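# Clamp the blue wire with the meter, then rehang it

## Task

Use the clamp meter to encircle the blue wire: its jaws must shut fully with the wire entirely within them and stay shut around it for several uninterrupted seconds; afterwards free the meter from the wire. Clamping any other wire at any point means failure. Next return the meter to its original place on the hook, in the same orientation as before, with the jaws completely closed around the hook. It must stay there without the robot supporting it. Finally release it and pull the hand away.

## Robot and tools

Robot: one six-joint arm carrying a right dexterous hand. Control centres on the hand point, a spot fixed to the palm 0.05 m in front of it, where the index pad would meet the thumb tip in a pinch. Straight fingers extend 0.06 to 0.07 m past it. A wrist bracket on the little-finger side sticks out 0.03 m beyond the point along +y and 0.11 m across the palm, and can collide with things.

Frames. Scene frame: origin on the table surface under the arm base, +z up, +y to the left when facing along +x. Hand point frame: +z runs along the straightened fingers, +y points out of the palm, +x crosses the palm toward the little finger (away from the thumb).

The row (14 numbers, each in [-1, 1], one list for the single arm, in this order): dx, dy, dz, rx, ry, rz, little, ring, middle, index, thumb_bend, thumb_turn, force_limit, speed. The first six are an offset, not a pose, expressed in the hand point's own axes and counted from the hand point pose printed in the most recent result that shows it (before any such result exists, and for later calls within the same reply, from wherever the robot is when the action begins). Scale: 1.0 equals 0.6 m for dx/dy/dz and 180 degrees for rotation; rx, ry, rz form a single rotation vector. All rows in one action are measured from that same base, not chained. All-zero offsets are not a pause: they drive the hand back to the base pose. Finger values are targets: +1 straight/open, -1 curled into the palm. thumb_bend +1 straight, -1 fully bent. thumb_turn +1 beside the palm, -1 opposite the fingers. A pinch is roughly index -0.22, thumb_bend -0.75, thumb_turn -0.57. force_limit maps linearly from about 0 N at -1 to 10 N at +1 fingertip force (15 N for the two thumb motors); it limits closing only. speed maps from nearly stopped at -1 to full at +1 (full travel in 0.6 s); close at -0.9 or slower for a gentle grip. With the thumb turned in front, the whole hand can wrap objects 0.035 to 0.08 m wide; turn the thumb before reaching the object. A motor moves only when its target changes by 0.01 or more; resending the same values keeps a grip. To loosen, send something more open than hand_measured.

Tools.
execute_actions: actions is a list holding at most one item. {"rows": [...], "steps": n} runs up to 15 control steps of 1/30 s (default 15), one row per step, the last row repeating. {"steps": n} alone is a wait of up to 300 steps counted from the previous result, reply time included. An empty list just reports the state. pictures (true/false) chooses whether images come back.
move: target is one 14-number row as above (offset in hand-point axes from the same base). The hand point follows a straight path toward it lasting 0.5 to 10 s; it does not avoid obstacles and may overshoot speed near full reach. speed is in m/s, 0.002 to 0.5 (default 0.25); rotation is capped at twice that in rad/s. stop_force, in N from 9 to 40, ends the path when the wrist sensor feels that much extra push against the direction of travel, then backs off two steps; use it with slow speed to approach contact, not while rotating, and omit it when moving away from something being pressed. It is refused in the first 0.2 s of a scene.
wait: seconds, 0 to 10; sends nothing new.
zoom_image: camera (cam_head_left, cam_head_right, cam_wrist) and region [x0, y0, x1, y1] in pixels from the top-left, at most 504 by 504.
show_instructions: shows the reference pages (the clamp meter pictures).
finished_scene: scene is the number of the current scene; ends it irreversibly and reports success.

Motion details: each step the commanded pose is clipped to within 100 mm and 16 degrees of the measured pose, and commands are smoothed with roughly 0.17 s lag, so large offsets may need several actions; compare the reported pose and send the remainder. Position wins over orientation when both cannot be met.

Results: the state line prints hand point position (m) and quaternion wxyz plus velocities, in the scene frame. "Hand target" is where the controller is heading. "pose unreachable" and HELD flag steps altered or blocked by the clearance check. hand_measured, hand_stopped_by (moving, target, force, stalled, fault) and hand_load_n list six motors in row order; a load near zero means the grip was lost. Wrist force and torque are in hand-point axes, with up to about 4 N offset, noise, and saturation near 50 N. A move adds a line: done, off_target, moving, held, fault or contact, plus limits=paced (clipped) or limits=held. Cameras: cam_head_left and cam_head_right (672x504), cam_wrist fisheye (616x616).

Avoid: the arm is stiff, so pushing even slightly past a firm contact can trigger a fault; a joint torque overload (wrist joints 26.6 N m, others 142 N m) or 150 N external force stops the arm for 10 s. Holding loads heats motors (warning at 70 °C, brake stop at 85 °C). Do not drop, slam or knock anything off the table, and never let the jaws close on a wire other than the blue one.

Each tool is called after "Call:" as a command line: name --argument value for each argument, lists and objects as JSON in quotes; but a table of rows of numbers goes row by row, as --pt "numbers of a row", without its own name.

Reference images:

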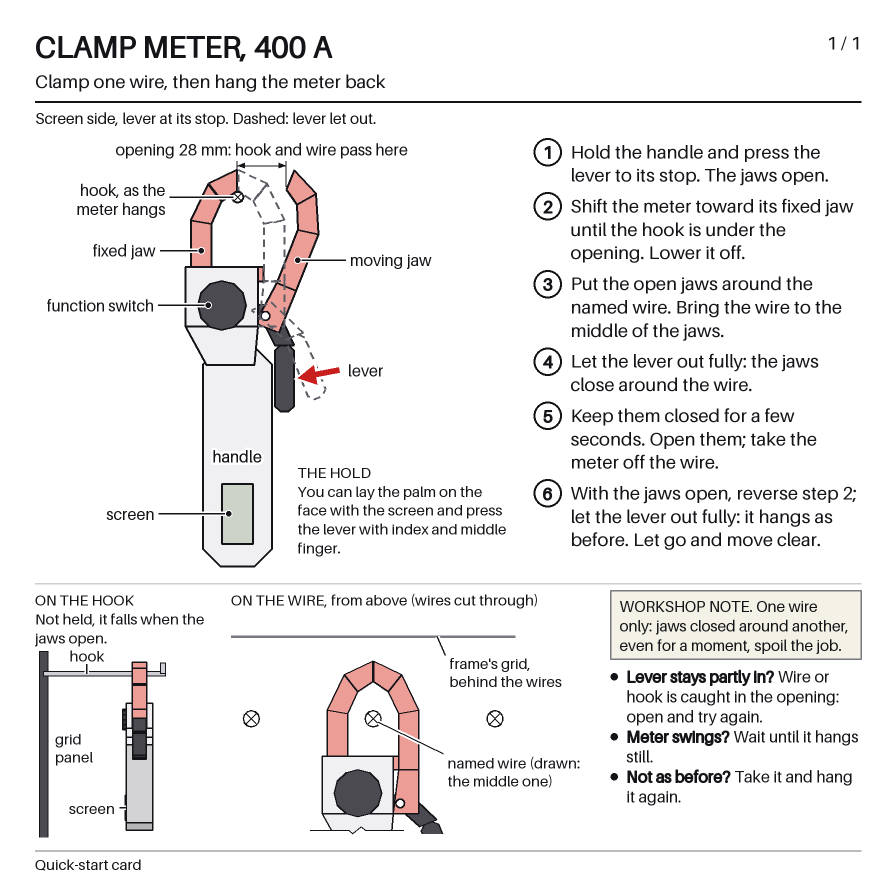

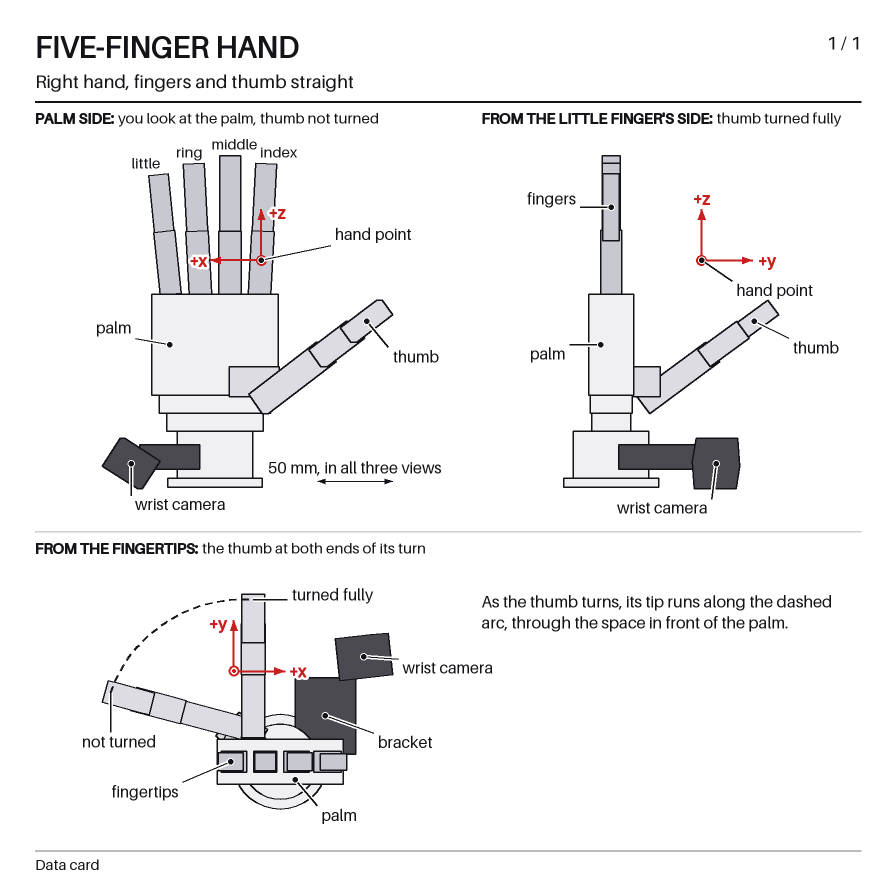

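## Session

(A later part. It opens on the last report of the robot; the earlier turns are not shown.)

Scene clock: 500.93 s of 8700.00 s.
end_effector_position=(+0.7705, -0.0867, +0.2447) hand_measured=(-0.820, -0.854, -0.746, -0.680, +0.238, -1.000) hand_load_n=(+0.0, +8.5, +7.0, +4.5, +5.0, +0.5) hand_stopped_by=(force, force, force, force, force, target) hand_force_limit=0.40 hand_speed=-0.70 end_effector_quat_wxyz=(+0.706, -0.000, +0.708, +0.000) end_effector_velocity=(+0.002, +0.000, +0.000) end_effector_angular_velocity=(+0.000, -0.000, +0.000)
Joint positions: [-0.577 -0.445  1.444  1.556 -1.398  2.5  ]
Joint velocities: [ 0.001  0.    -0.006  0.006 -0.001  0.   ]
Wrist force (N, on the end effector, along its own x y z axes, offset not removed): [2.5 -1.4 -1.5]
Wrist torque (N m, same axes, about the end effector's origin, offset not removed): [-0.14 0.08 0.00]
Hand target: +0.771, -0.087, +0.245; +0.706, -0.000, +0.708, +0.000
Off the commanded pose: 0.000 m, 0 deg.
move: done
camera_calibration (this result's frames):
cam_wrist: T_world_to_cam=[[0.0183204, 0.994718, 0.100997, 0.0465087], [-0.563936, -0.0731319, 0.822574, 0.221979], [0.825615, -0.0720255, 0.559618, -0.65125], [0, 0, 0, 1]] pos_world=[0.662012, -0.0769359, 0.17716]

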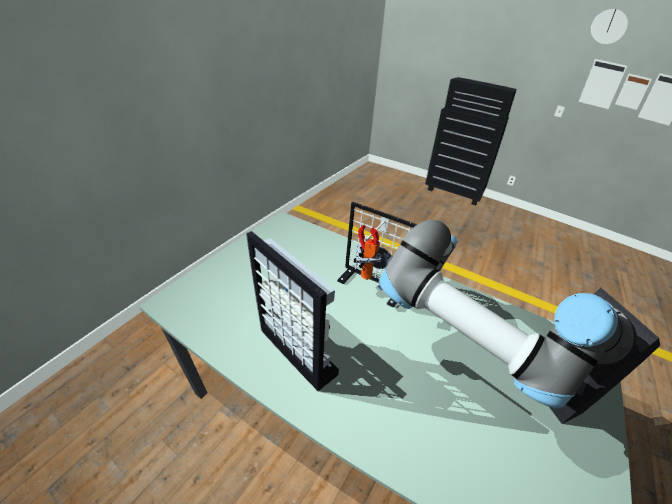

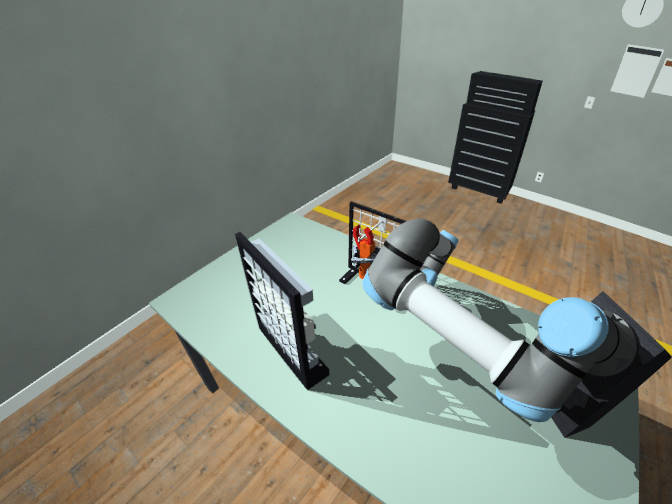

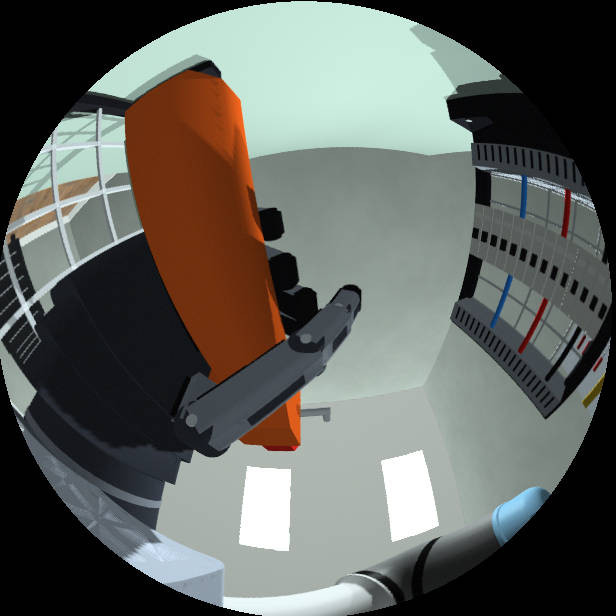

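Call:
execute_actions --actions '[{"rows": [[0,0,0,0,0,0,-1,-0.95,0.3,0.3,-1,-1,0.4,-0.6]], "steps": 15}]' --pictures false

Call:
wait --seconds 1.8

Call:
zoom_image --camera "cam_head_left" --region '[335, 215, 405, 290]'

Call:
zoom_image --camera "cam_head_right" --region '[330, 215, 400, 290]'

Scene clock: 505.43 s of 8700.00 s.
end_effector_position=(+0.7704, -0.0867, +0.2446) hand_measured=(-0.820, -0.854, -0.482, -0.416, +0.238, -1.000) hand_load_n=(+0.0, +4.0, +2.5, +0.0, +1.5, +0.5) hand_stopped_by=(force, force, moving, moving, force, target) hand_force_limit=0.40 hand_speed=-0.60 end_effector_quat_wxyz=(+0.706, -0.000, +0.708, +0.000) end_effector_velocity=(+0.000, +0.001, +0.000) end_effector_angular_velocity=(-0.001, -0.000, +0.001)
Joint positions: [-0.577 -0.445  1.444  1.556 -1.398  2.5  ]
Joint velocities: [ 0.    -0.    -0.001 -0.     0.    -0.001]
Wrist force (N, on the end effector, along its own x y z axes, offset not removed): [3.9 0.4 1.2]
Wrist torque (N m, same axes, about the end effector's origin, offset not removed): [-0.03 -0.30 0.22]
Hand target: +0.770, -0.087, +0.245; +0.706, -0.000, +0.708, +0.000
Off the commanded pose: 0.000 m, 0 deg.
Steps of this call (steps 1 to 90: nothing new was sent; then 1.00 s passed at rest; steps 91 to 105: all 15 steps of this action). Readings (end_effector_position | what the end effector reports):
91: (+0.7707, -0.0867, +0.2446) | hand_measured=(-0.820, -0.854, -0.746, -0.680, +0.238, -1.000) hand_load_n=(+0.0, +8.5, +7.0, +4.5, +5.0, +0.5) hand_stopped_by=(force, force, moving, moving, force, target) hand_force_limit=0.40 hand_speed=-0.60
92: (+0.7707, -0.0867, +0.2446) | hand_measured=(-0.820, -0.854, -0.746, -0.680, +0.238, -1.000) hand_load_n=(+0.0, +8.5, +7.0, +4.5, +5.0, +0.5) hand_stopped_by=(force, force, moving, moving, force, target) hand_force_limit=0.40 hand_speed=-0.60
94: (+0.7707, -0.0867, +0.2446) | hand_measured=(-0.820, -0.854, -0.726, -0.660, +0.238, -1.000) hand_load_n=(+0.0, +8.5, +6.0, +3.0, +5.0, +0.5) hand_stopped_by=(force, force, moving, moving, force, target) hand_force_limit=0.40 hand_speed=-0.60
98: (+0.7706, -0.0867, +0.2446) | hand_measured=(-0.820, -0.854, -0.638, -0.570, +0.238, -1.000) hand_load_n=(+0.0, +7.0, +3.5, +0.0, +3.0, +2.0) hand_stopped_by=(force, force, moving, moving, force, target) hand_force_limit=0.40 hand_speed=-0.60
105: the state above

Scene clock: 507.23 s of 8700.00 s.
end_effector_position=(+0.7705, -0.0867, +0.2447) hand_measured=(-0.820, -0.854, +0.300, +0.300, +0.238, -1.000) hand_load_n=(+0.0, +1.0, +0.0, +0.0, +1.0, -0.5) hand_stopped_by=(force, force, target, target, force, target) hand_force_limit=0.40 hand_speed=-0.60 end_effector_quat_wxyz=(+0.706, -0.000, +0.708, +0.000) end_effector_velocity=(-0.000, -0.000, -0.000) end_effector_angular_velocity=(-0.000, +0.000, -0.000)
Joint positions: [-0.577 -0.445  1.444  1.556 -1.398  2.5  ]
Joint velocities: [ 0.    -0.     0.001 -0.     0.    -0.   ]
Wrist force (N, on the end effector, along its own x y z axes, offset not removed): [3.1 -0.9 1.2]
Wrist torque (N m, same axes, about the end effector's origin, offset not removed): [-0.07 -0.13 0.15]
Hand target: +0.770, -0.087, +0.245; +0.706, -0.000, +0.708, +0.000
Off the commanded pose: 0.000 m, 0 deg.
Steps of this call (steps 1 to 54: nothing new was sent). Readings (end_effector_position | what the end effector reports):
1: (+0.7704, -0.0867, +0.2446) | hand_measured=(-0.820, -0.854, -0.460, -0.394, +0.238, -1.000) hand_load_n=(+0.0, +4.0, +2.0, +0.0, +1.5, +0.5) hand_stopped_by=(force, force, moving, moving, force, target) hand_force_limit=0.40 hand_speed=-0.60
2: (+0.7705, -0.0867, +0.2446) | hand_measured=(-0.820, -0.854, -0.438, -0.370, +0.238, -1.000) hand_load_n=(+0.0, +3.5, +2.0, +0.0, +1.5, +0.5) hand_stopped_by=(force, force, moving, moving, force, target) hand_force_limit=0.40 hand_speed=-0.60
4: (+0.7705, -0.0866, +0.2446) | hand_measured=(-0.820, -0.854, -0.394, -0.326, +0.238, -1.000) hand_load_n=(+0.0, +3.0, +2.0, +0.0, +1.5, +0.5) hand_stopped_by=(force, force, moving, moving, force, target) hand_force_limit=0.40 hand_speed=-0.60
8: (+0.7705, -0.0866, +0.2446) | hand_measured=(-0.820, -0.854, -0.304, -0.238, +0.238, -1.000) hand_load_n=(+0.0, +2.0, +1.5, +0.0, +1.5, +0.0) hand_stopped_by=(force, force, moving, moving, force, target) hand_force_limit=0.40 hand_speed=-0.60
54: the state above
camera_calibration (this result's frames):
cam_wrist: T_world_to_cam=[[0.0183201, 0.994718, 0.100997, 0.0465089], [-0.563937, -0.073132, 0.822574, 0.221979], [0.825615, -0.0720252, 0.559618, -0.65125], [0, 0, 0, 1]] pos_world=[0.662012, -0.0769359, 0.17716]

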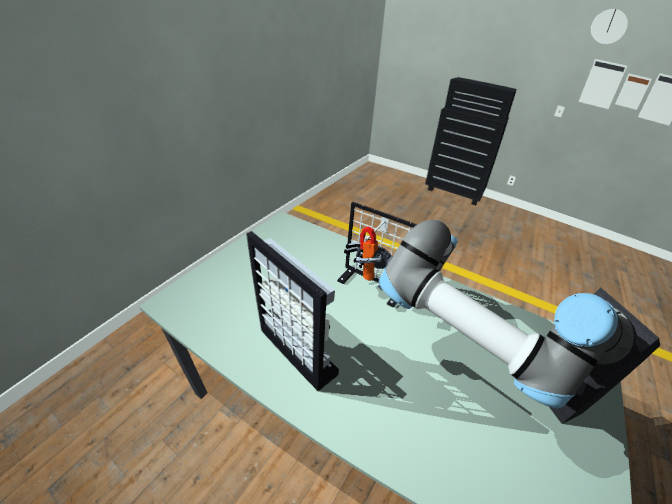

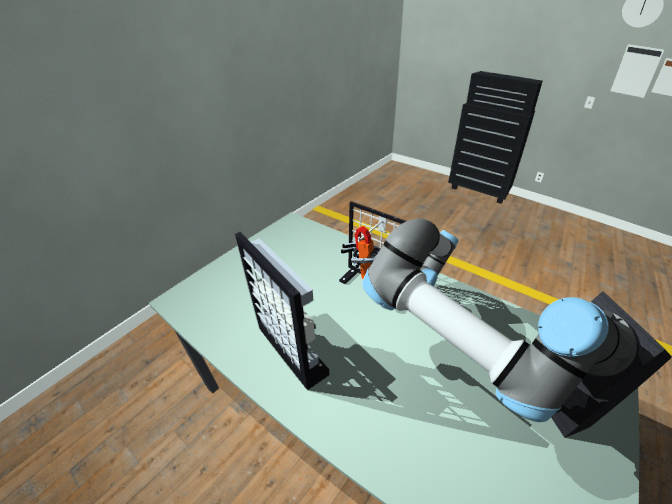

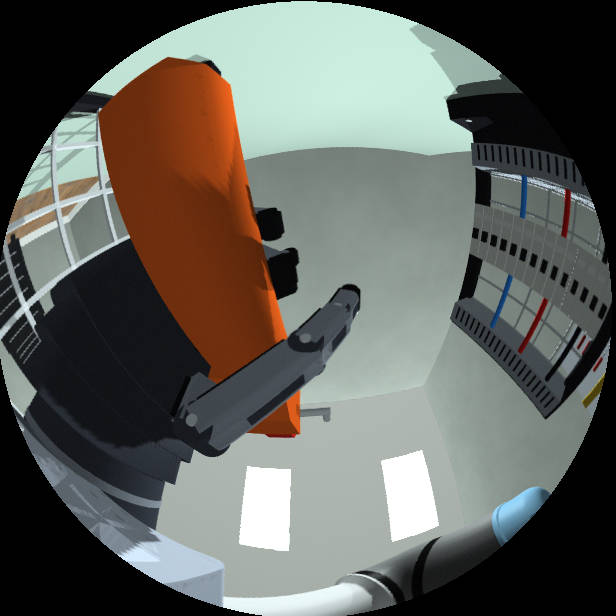

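Region (335, 215, 405, 290) of cam_head_left's 672x504 image, scaled by 6.720, with more detail than that image has; it fills the left 470 columns of this view, and the rest is white.

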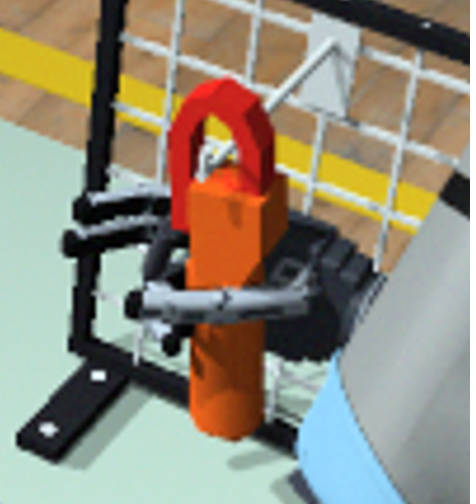

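Region (330, 215, 400, 290) of cam_head_right's 672x504 image, scaled by 6.720, with more detail than that image has; it fills the left 470 columns of this view, and the rest is white.

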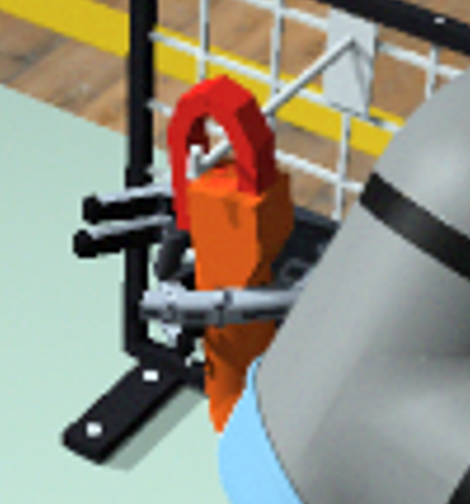

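Call:
move --target '[0.0167,0,0,0,0,0,-1,-0.95,0.3,0.3,-1,-1,0.4,-0.6]' --speed 0.01

Call:
zoom_image --camera "cam_head_left" --region '[335, 215, 405, 290]'

Call:
zoom_image --camera "cam_head_right" --region '[330, 215, 400, 290]'

Scene clock: 514.47 s of 8700.00 s.
end_effector_position=(+0.7705, -0.0866, +0.2350) hand_measured=(-0.820, -0.854, +0.300, +0.300, +0.238, -1.000) hand_load_n=(+0.0, +1.5, +0.0, +0.0, +1.0, -0.5) hand_stopped_by=(force, force, target, target, force, target) hand_force_limit=0.40 hand_speed=-0.60 end_effector_quat_wxyz=(+0.706, -0.000, +0.708, +0.000) end_effector_velocity=(+0.000, +0.000, -0.002) end_effector_angular_velocity=(+0.000, -0.001, +0.001)
Joint positions: [-0.563 -0.429  1.424  1.56  -1.409  2.492]
Joint velocities: [ 0.004  0.005 -0.006  0.001 -0.003 -0.002]
Wrist force (N, on the end effector, along its own x y z axes, offset not removed): [1.9 -0.9 1.9]
Wrist torque (N m, same axes, about the end effector's origin, offset not removed): [-0.21 -0.26 0.09]
Hand target: +0.770, -0.087, +0.235; +0.706, -0.000, +0.708, +0.000
Off the commanded pose: 0.000 m, 0 deg.
After step 90, 3.00 s passed at rest.
move: done
camera_calibration (this result's frames):
cam_wrist: T_world_to_cam=[[0.0183026, 0.994722, 0.100965, 0.0475017], [-0.563925, -0.0731163, 0.822583, 0.229946], [0.825623, -0.071992, 0.559611, -0.645812], [0, 0, 0, 1]] pos_world=[0.662001, -0.0769314, 0.167458]

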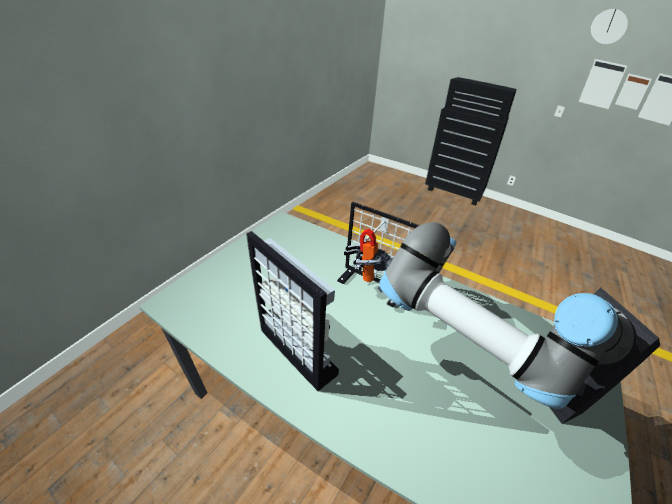

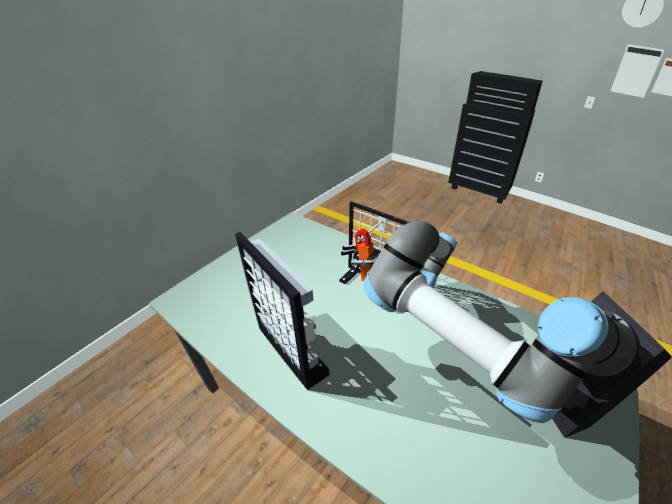

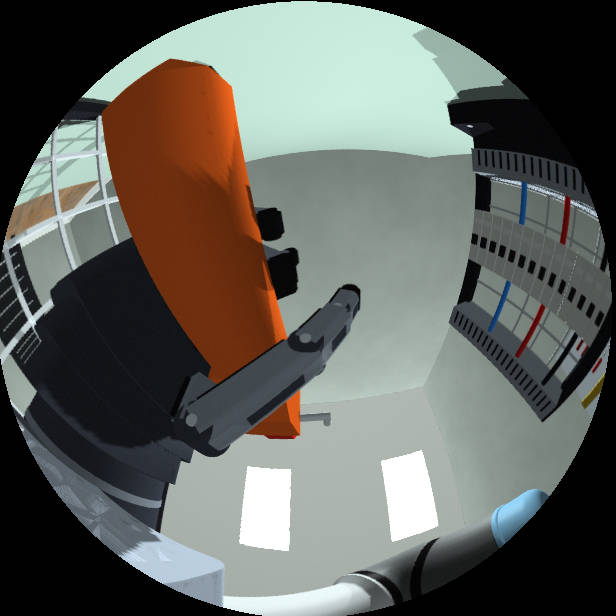

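Region (335, 215, 405, 290) of cam_head_left's 672x504 image, scaled by 6.720, with more detail than that image has; it fills the left 470 columns of this view, and the rest is white.

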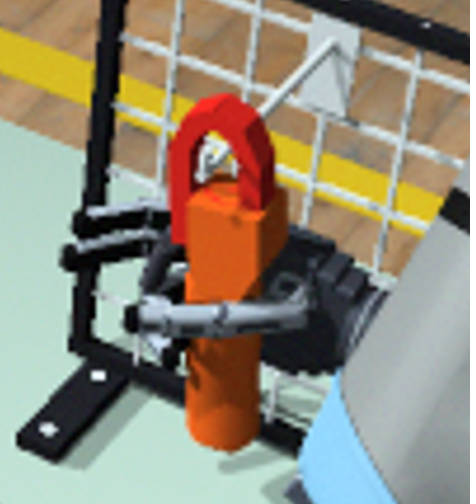

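Region (330, 215, 400, 290) of cam_head_right's 672x504 image, scaled by 6.720, with more detail than that image has; it fills the left 470 columns of this view, and the rest is white.

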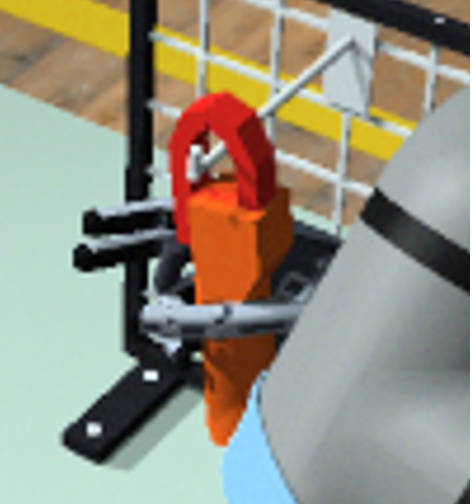

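Call:
move --target '[0.005,0.003,0,0,0,0,-1,-0.95,0.3,0.3,-1,-1,0.4,-0.6]' --speed 0.01

Call:
execute_actions --actions '[{"rows": [[0,0,0,0,0,0,0.3,0.3,0.3,0.3,0.6,-1,0.4,-0.7]], "steps": 15}]' --pictures false

Call:
wait --seconds 2.5

Call:
zoom_image --camera "cam_head_left" --region '[335, 215, 405, 290]'

Call:
zoom_image --camera "cam_head_right" --region '[330, 215, 400, 290]'

Scene clock: 520.00 s of 8700.00 s.
end_effector_position=(+0.7705, -0.0850, +0.2322) hand_measured=(-0.820, -0.854, +0.300, +0.300, +0.238, -1.000) hand_load_n=(+0.0, +2.0, +0.0, +0.0, +1.5, -0.5) hand_stopped_by=(force, force, target, target, force, target) hand_force_limit=0.40 hand_speed=-0.60 end_effector_quat_wxyz=(+0.706, -0.000, +0.708, +0.000) end_effector_velocity=(-0.000, +0.001, -0.002) end_effector_angular_velocity=(-0.001, +0.000, -0.000)
Joint positions: [-0.557 -0.427  1.422  1.562 -1.414  2.488]
Joint velocities: [ 0.003  0.001 -0.001  0.001 -0.002 -0.002]
Wrist force (N, on the end effector, along its own x y z axes, offset not removed): [3.2 -2.5 -1.4]
Wrist torque (N m, same axes, about the end effector's origin, offset not removed): [-0.27 -0.41 0.11]
Hand target: +0.770, -0.085, +0.232; +0.706, -0.000, +0.708, +0.000
Off the commanded pose: 0.000 m, 0 deg.
After step 90, 1.83 s passed at rest.
move: done
camera_calibration (this result's frames):
cam_wrist: T_world_to_cam=[[0.0182914, 0.994723, 0.100955, 0.0461177], [-0.563916, -0.0731157, 0.822589, 0.232386], [0.82563, -0.0719766, 0.559602, -0.644106], [0, 0, 0, 1]] pos_world=[0.661996, -0.0752437, 0.164629]

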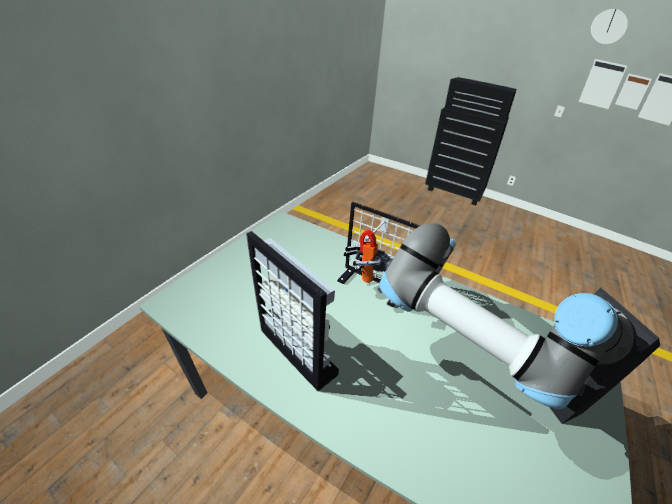

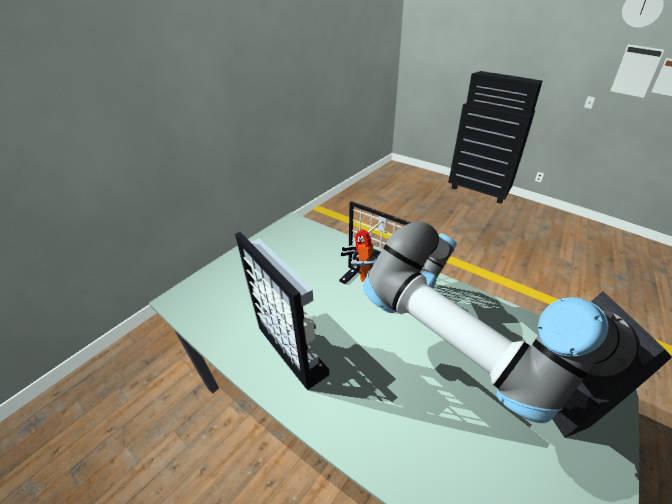

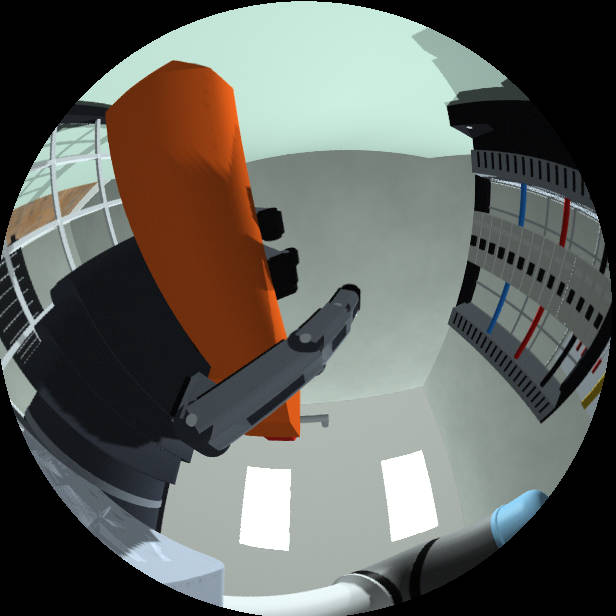

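Scene clock: 520.50 s of 8700.00 s.
end_effector_position=(+0.7705, -0.0849, +0.2321) hand_measured=(-0.622, -0.656, +0.300, +0.300, +0.362, -1.000) hand_load_n=(+0.0, +0.0, +0.0, +0.0, +0.0, -0.5) hand_stopped_by=(moving, moving, target, target, moving, target) hand_force_limit=0.40 hand_speed=-0.70 end_effector_quat_wxyz=(+0.706, -0.000, +0.708, +0.000) end_effector_velocity=(+0.000, +0.000, +0.000) end_effector_angular_velocity=(-0.001, -0.000, +0.000)
Joint positions: [-0.557 -0.427  1.422  1.562 -1.414  2.488]
Joint velocities: [-0.     0.    -0.001  0.     0.    -0.001]
Wrist force (N, on the end effector, along its own x y z axes, offset not removed): [2.3 1.1 0.0]
Wrist torque (N m, same axes, about the end effector's origin, offset not removed): [0.18 -0.18 0.06]
Hand target: +0.770, -0.085, +0.232; +0.706, -0.000, +0.708, +0.000
Off the commanded pose: 0.000 m, 0 deg.
Steps of this call (steps 1 to 15: all 15 steps of this action). Readings (end_effector_position | what the end effector reports):
1: (+0.7705, -0.0849, +0.2321) | hand_measured=(-0.820, -0.854, +0.300, +0.300, +0.238, -1.000) hand_load_n=(+0.0, +2.0, +0.0, +0.0, +1.5, -0.5) hand_stopped_by=(moving, moving, target, target, moving, target) hand_force_limit=0.40 hand_speed=-0.70
2: (+0.7705, -0.0849, +0.2321) | hand_measured=(-0.820, -0.854, +0.300, +0.300, +0.238, -1.000) hand_load_n=(+0.0, +2.0, +0.0, +0.0, +1.5, -0.5) hand_stopped_by=(moving, moving, target, target, moving, target) hand_force_limit=0.40 hand_speed=-0.70
4: (+0.7705, -0.0849, +0.2321) | hand_measured=(-0.804, -0.840, +0.300, +0.300, +0.246, -1.000) hand_load_n=(+0.0, +0.0, +0.0, +0.0, +0.0, -1.0) hand_stopped_by=(moving, moving, target, target, moving, target) hand_force_limit=0.40 hand_speed=-0.70
8: (+0.7705, -0.0849, +0.2321) | hand_measured=(-0.738, -0.774, +0.300, +0.300, +0.288, -1.000) hand_load_n=(+0.0, +0.0, +0.0, +0.0, +0.0, -1.0) hand_stopped_by=(moving, moving, target, target, moving, target) hand_force_limit=0.40 hand_speed=-0.70
15: the state above

Scene clock: 523.00 s of 8700.00 s.
end_effector_position=(+0.7705, -0.0850, +0.2322) hand_measured=(+0.300, +0.300, +0.300, +0.300, +0.600, -1.000) hand_load_n=(+0.0, +0.0, +0.0, +0.0, +0.0, -1.0) hand_stopped_by=(target, target, target, target, target, target) hand_force_limit=0.40 hand_speed=-0.70 end_effector_quat_wxyz=(+0.706, -0.000, +0.708, +0.000) end_effector_velocity=(+0.000, +0.000, +0.000) end_effector_angular_velocity=(-0.001, -0.001, +0.001)
Joint positions: [-0.557 -0.427  1.422  1.562 -1.414  2.488]
Joint velocities: [-0.     0.    -0.001 -0.    -0.    -0.001]
Wrist force (N, on the end effector, along its own x y z axes, offset not removed): [2.0 0.1 -0.1]
Wrist torque (N m, same axes, about the end effector's origin, offset not removed): [0.02 -0.06 -0.03]
Hand target: +0.770, -0.085, +0.232; +0.706, -0.000, +0.708, +0.000
Off the commanded pose: 0.000 m, 0 deg.
Steps of this call (steps 1 to 75: nothing new was sent). Readings (end_effector_position | what the end effector reports):
1: (+0.7705, -0.0849, +0.2321) | hand_measured=(-0.604, -0.640, +0.300, +0.300, +0.372, -1.000) hand_load_n=(+0.0, +0.0, +0.0, +0.0, +0.0, -1.0) hand_stopped_by=(moving, moving, target, target, moving, target) hand_force_limit=0.40 hand_speed=-0.70
2: (+0.7705, -0.0849, +0.2321) | hand_measured=(-0.588, -0.624, +0.300, +0.300, +0.382, -1.000) hand_load_n=(+0.0, +0.0, +0.0, +0.0, +0.0, -1.0) hand_stopped_by=(moving, moving, target, target, moving, target) hand_force_limit=0.40 hand_speed=-0.70
4: (+0.7705, -0.0849, +0.2321) | hand_measured=(-0.554, -0.590, +0.300, +0.300, +0.404, -1.000) hand_load_n=(+0.0, +0.0, +0.0, +0.0, +0.0, -0.5) hand_stopped_by=(moving, moving, target, target, moving, target) hand_force_limit=0.40 hand_speed=-0.70
8: (+0.7705, -0.0849, +0.2321) | hand_measured=(-0.488, -0.524, +0.300, +0.300, +0.446, -1.000) hand_load_n=(+0.0, +0.0, +0.0, +0.0, +0.0, -0.5) hand_stopped_by=(moving, moving, target, target, moving, target) hand_force_limit=0.40 hand_speed=-0.70
75: the state above
camera_calibration (this result's frames):
cam_wrist: T_world_to_cam=[[0.0182908, 0.994723, 0.100955, 0.0461178], [-0.563915, -0.0731163, 0.82259, 0.232386], [0.82563, -0.0719761, 0.559602, -0.644106], [0, 0, 0, 1]] pos_world=[0.661996, -0.0752435, 0.164629]

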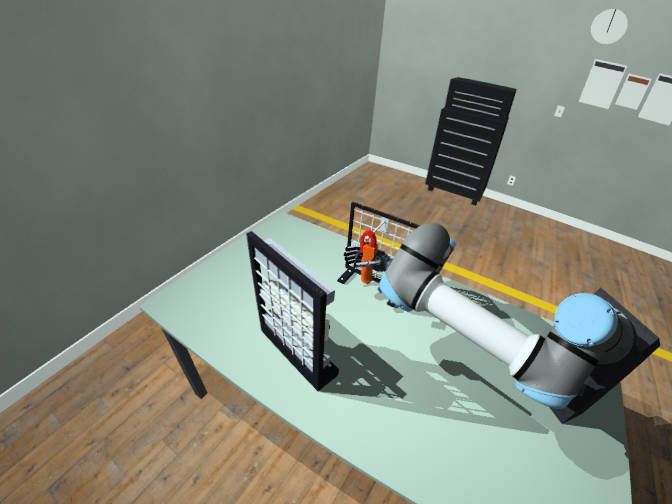

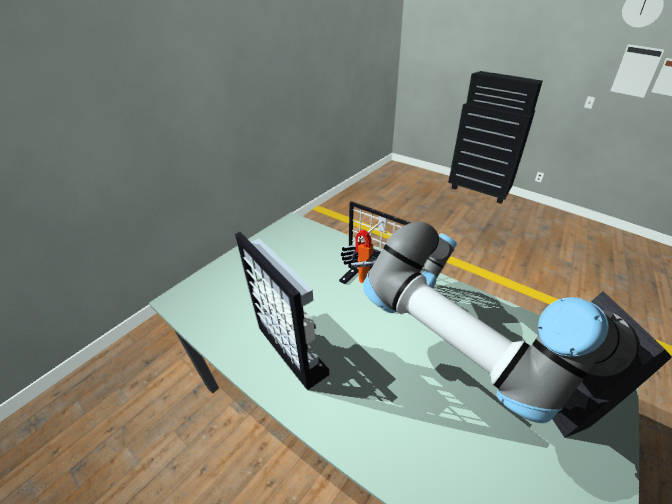

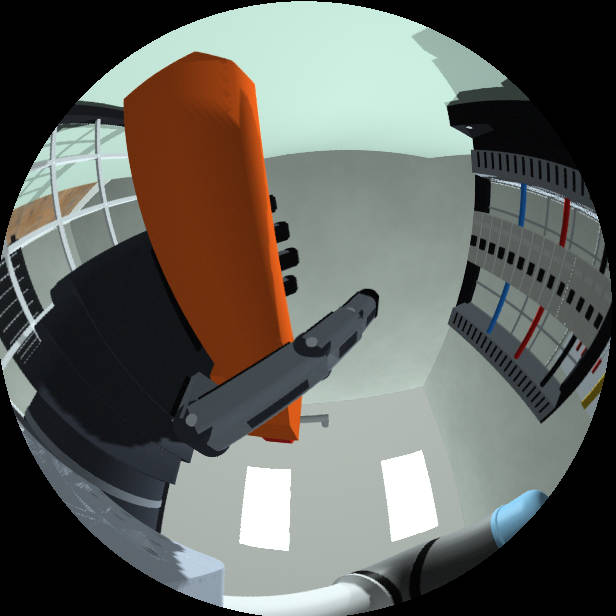

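Region (335, 215, 405, 290) of cam_head_left's 672x504 image, scaled by 6.720, with more detail than that image has; it fills the left 470 columns of this view, and the rest is white.

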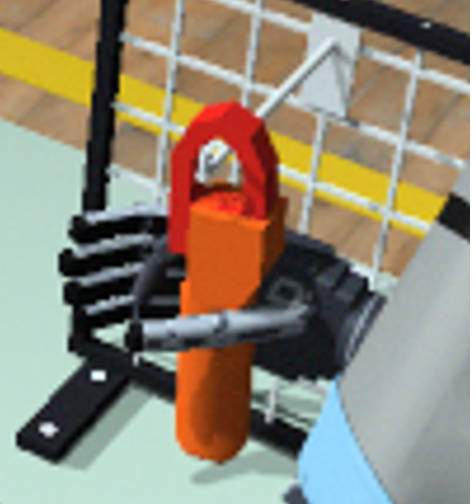

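Region (330, 215, 400, 290) of cam_head_right's 672x504 image, scaled by 6.720, with more detail than that image has; it fills the left 470 columns of this view, and the rest is white.

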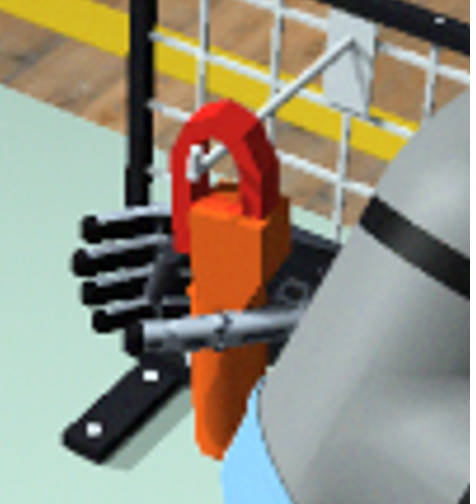

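Call:
execute_actions --actions '[]'

Scene clock: 545.47 s of 8700.00 s.
end_effector_position=(+0.7705, -0.0850, +0.2322) hand_measured=(+0.300, +0.300, +0.300, +0.300, +0.600, -1.000) hand_load_n=(+0.0, +0.0, +0.0, +0.0, +0.0, -1.0) hand_stopped_by=(target, target, target, target, target, target) hand_force_limit=0.40 hand_speed=-0.70 end_effector_quat_wxyz=(+0.706, -0.000, +0.708, +0.000) end_effector_velocity=(-0.000, -0.000, -0.000) end_effector_angular_velocity=(+0.001, +0.000, -0.001)
Joint positions: [-0.557 -0.427  1.422  1.562 -1.414  2.488]
Joint velocities: [ 0.     0.     0.001  0.    -0.     0.001]
Wrist force (N, on the end effector, along its own x y z axes, offset not removed): [3.3 0.0 -1.2]
Wrist torque (N m, same axes, about the end effector's origin, offset not removed): [0.13 -0.29 0.20]
Hand target: +0.770, -0.085, +0.232; +0.706, -0.000, +0.708, +0.000
Off the commanded pose: 0.000 m, 0 deg.
Steps of this call (steps 1 to 90: nothing new was sent; then 19.47 s passed at rest). Readings (end_effector_position | what the end effector reports):
1: (+0.7705, -0.0850, +0.2322) | hand_measured=(+0.300, +0.300, +0.300, +0.300, +0.600, -1.000) hand_load_n=(+0.0, +0.0, +0.0, +0.0, +0.0, -1.0) hand_stopped_by=(target, target, target, target, target, target) hand_force_limit=0.40 hand_speed=-0.70
2: (+0.7705, -0.0850, +0.2322) | hand_measured=(+0.300, +0.300, +0.300, +0.300, +0.600, -1.000) hand_load_n=(+0.0, +0.0, +0.0, +0.0, +0.0, -1.0) hand_stopped_by=(target, target, target, target, target, target) hand_force_limit=0.40 hand_speed=-0.70
4: (+0.7705, -0.0850, +0.2322) | hand_measured=(+0.300, +0.300, +0.300, +0.300, +0.600, -1.000) hand_load_n=(+0.0, +0.0, +0.0, +0.0, +0.0, -1.0) hand_stopped_by=(target, target, target, target, target, target) hand_force_limit=0.40 hand_speed=-0.70
8: (+0.7705, -0.0850, +0.2322) | hand_measured=(+0.300, +0.300, +0.300, +0.300, +0.600, -1.000) hand_load_n=(+0.0, +0.0, +0.0, +0.0, +0.0, -1.0) hand_stopped_by=(target, target, target, target, target, target) hand_force_limit=0.40 hand_speed=-0.70
90: the state above
camera_calibration (this result's frames):
cam_wrist: T_world_to_cam=[[0.0182909, 0.994723, 0.100955, 0.0461178], [-0.563915, -0.0731162, 0.82259, 0.232386], [0.82563, -0.0719762, 0.559602, -0.644106], [0, 0, 0, 1]] pos_world=[0.661996, -0.0752436, 0.164629]

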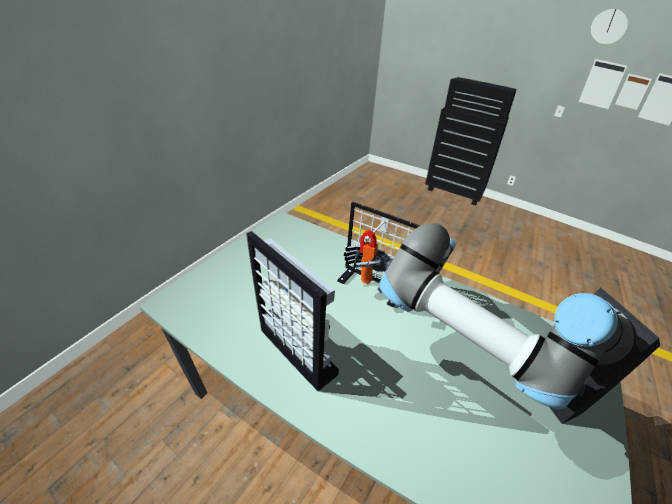

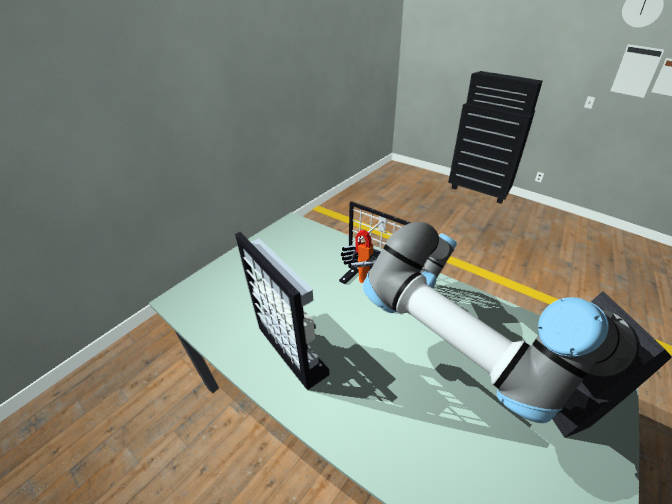

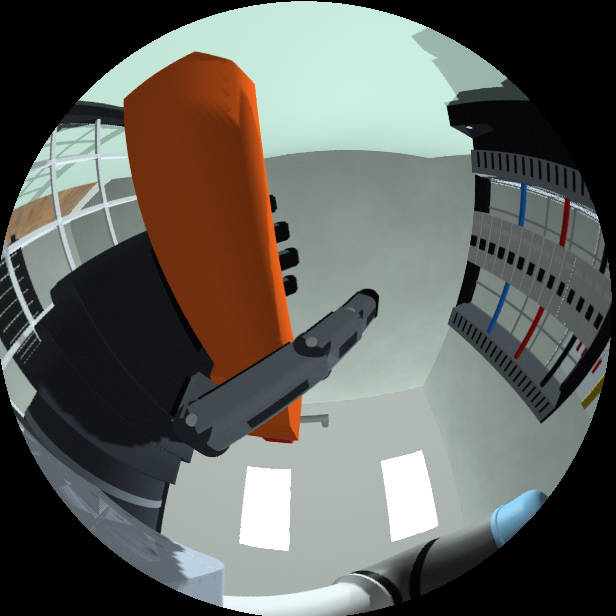

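Call:
execute_actions --actions '[{"rows": [[0,-0.01,0,0,0,0,1,1,1,1,1,-1,0.4,0.2]], "steps": 15}]' --pictures false

Call:
move --target '[0,0,-0.3,0,0,0,1,1,1,1,1,-1,0.4,0.2]' --speed 0.12

Scene clock: 549.27 s of 8700.00 s.
end_effector_position=(+0.7705, -0.0908, +0.2322) hand_measured=(+1.000, +1.000, +1.000, +1.000, +1.000, -1.000) hand_load_n=(+0.0, +0.0, +0.0, +0.0, +0.0, -1.0) hand_stopped_by=(moving, moving, moving, moving, moving, target) hand_force_limit=0.40 hand_speed=0.20 end_effector_quat_wxyz=(+0.706, -0.000, +0.708, +0.000) end_effector_velocity=(+0.001, -0.001, +0.000) end_effector_angular_velocity=(+0.000, -0.000, +0.001)
Joint positions: [-0.563 -0.417  1.41   1.562 -1.409  2.492]
Joint velocities: [-0.001  0.002 -0.005  0.001  0.001  0.001]
Wrist force (N, on the end effector, along its own x y z axes, offset not removed): [2.4 -1.6 -0.1]
Wrist torque (N m, same axes, about the end effector's origin, offset not removed): [-0.30 -0.12 0.03]
Hand target: +0.770, -0.091, +0.232; +0.706, -0.000, +0.708, +0.000
Off the commanded pose: 0.000 m, 0 deg.
Steps of this call (steps 1 to 90: nothing new was sent; then 0.30 s passed at rest; steps 91 to 105: all 15 steps of this action). Readings (end_effector_position | what the end effector reports):
91: (+0.7705, -0.0850, +0.2322) | hand_measured=(+0.300, +0.300, +0.300, +0.300, +0.600, -1.000) hand_load_n=(+0.0, +0.0, +0.0, +0.0, +0.0, -1.0) hand_stopped_by=(moving, moving, moving, moving, moving, target) hand_force_limit=0.40 hand_speed=0.20
92: (+0.7704, -0.0854, +0.2322) | hand_measured=(+0.300, +0.300, +0.300, +0.300, +0.600, -1.000) hand_load_n=(+0.0, +0.0, +0.0, +0.0, +0.0, -1.0) hand_stopped_by=(moving, moving, moving, moving, moving, target) hand_force_limit=0.40 hand_speed=0.20
94: (+0.7704, -0.0875, +0.2323) | hand_measured=(+0.360, +0.360, +0.360, +0.360, +0.638, -1.000) hand_load_n=(+0.0, +0.0, +0.0, +0.0, +0.0, -1.0) hand_stopped_by=(moving, moving, moving, moving, moving, target) hand_force_limit=0.40 hand_speed=0.20
98: (+0.7704, -0.0898, +0.2322) | hand_measured=(+0.626, +0.626, +0.626, +0.626, +0.806, -1.000) hand_load_n=(+0.0, +0.0, +0.0, +0.0, +0.0, -1.0) hand_stopped_by=(moving, moving, moving, moving, moving, target) hand_force_limit=0.40 hand_speed=0.20
105: the state above

Scene clock: 551.60 s of 8700.00 s.
end_effector_position=(+0.5908, -0.0909, +0.2323) hand_measured=(+1.000, +1.000, +1.000, +1.000, +1.000, -1.000) hand_load_n=(+0.0, +0.0, +0.0, +0.0, +0.0, +0.0) hand_stopped_by=(target, target, target, target, target, target) hand_force_limit=0.40 hand_speed=0.20 end_effector_quat_wxyz=(+0.706, -0.000, +0.708, +0.000) end_effector_velocity=(-0.002, +0.000, +0.000) end_effector_angular_velocity=(-0.000, -0.000, +0.001)
Joint positions: [-0.636 -0.325  1.782  1.09  -1.349  2.533]
Joint velocities: [-0.002  0.002  0.003 -0.006  0.002  0.001]
Wrist force (N, on the end effector, along its own x y z axes, offset not removed): [0.0 0.0 -0.1]
Wrist torque (N m, same axes, about the end effector's origin, offset not removed): [0.01 0.05 -0.03]
Hand target: +0.591, -0.091, +0.232; +0.706, -0.000, +0.708, +0.000
Off the commanded pose: 0.000 m, 0 deg.
move: done
camera_calibration (this result's frames):
cam_wrist: T_world_to_cam=[[0.0183894, 0.994705, 0.101113, 0.0552236], [-0.56398, -0.073186, 0.822539, 0.130585], [0.825584, -0.0721519, 0.559648, -0.496256], [0, 0, 0, 1]] pos_world=[0.482333, -0.08118, 0.164733]

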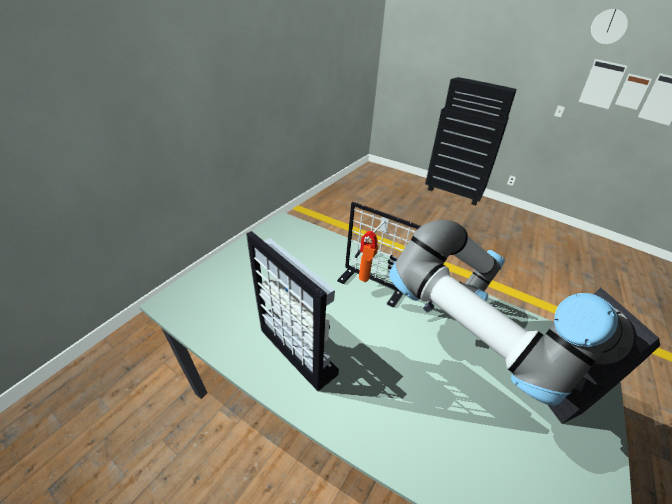

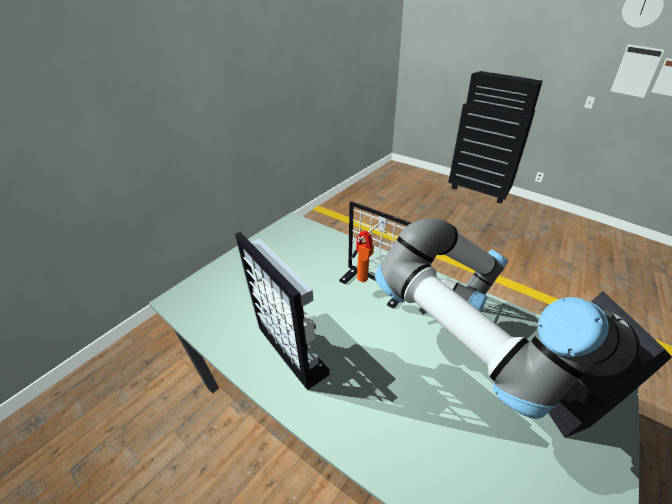

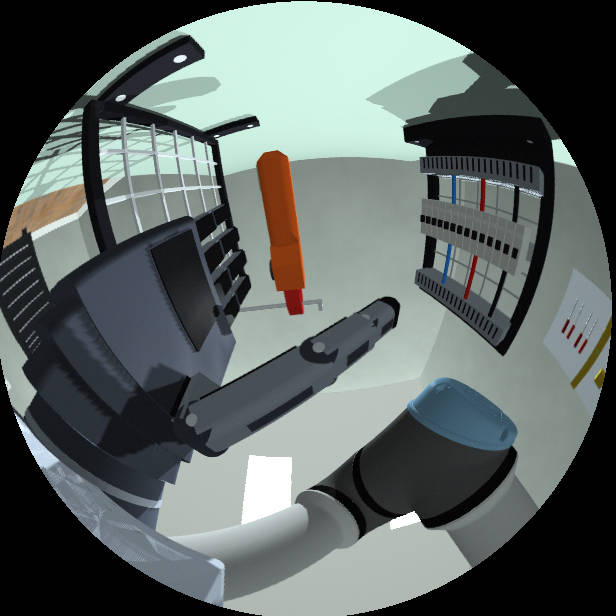

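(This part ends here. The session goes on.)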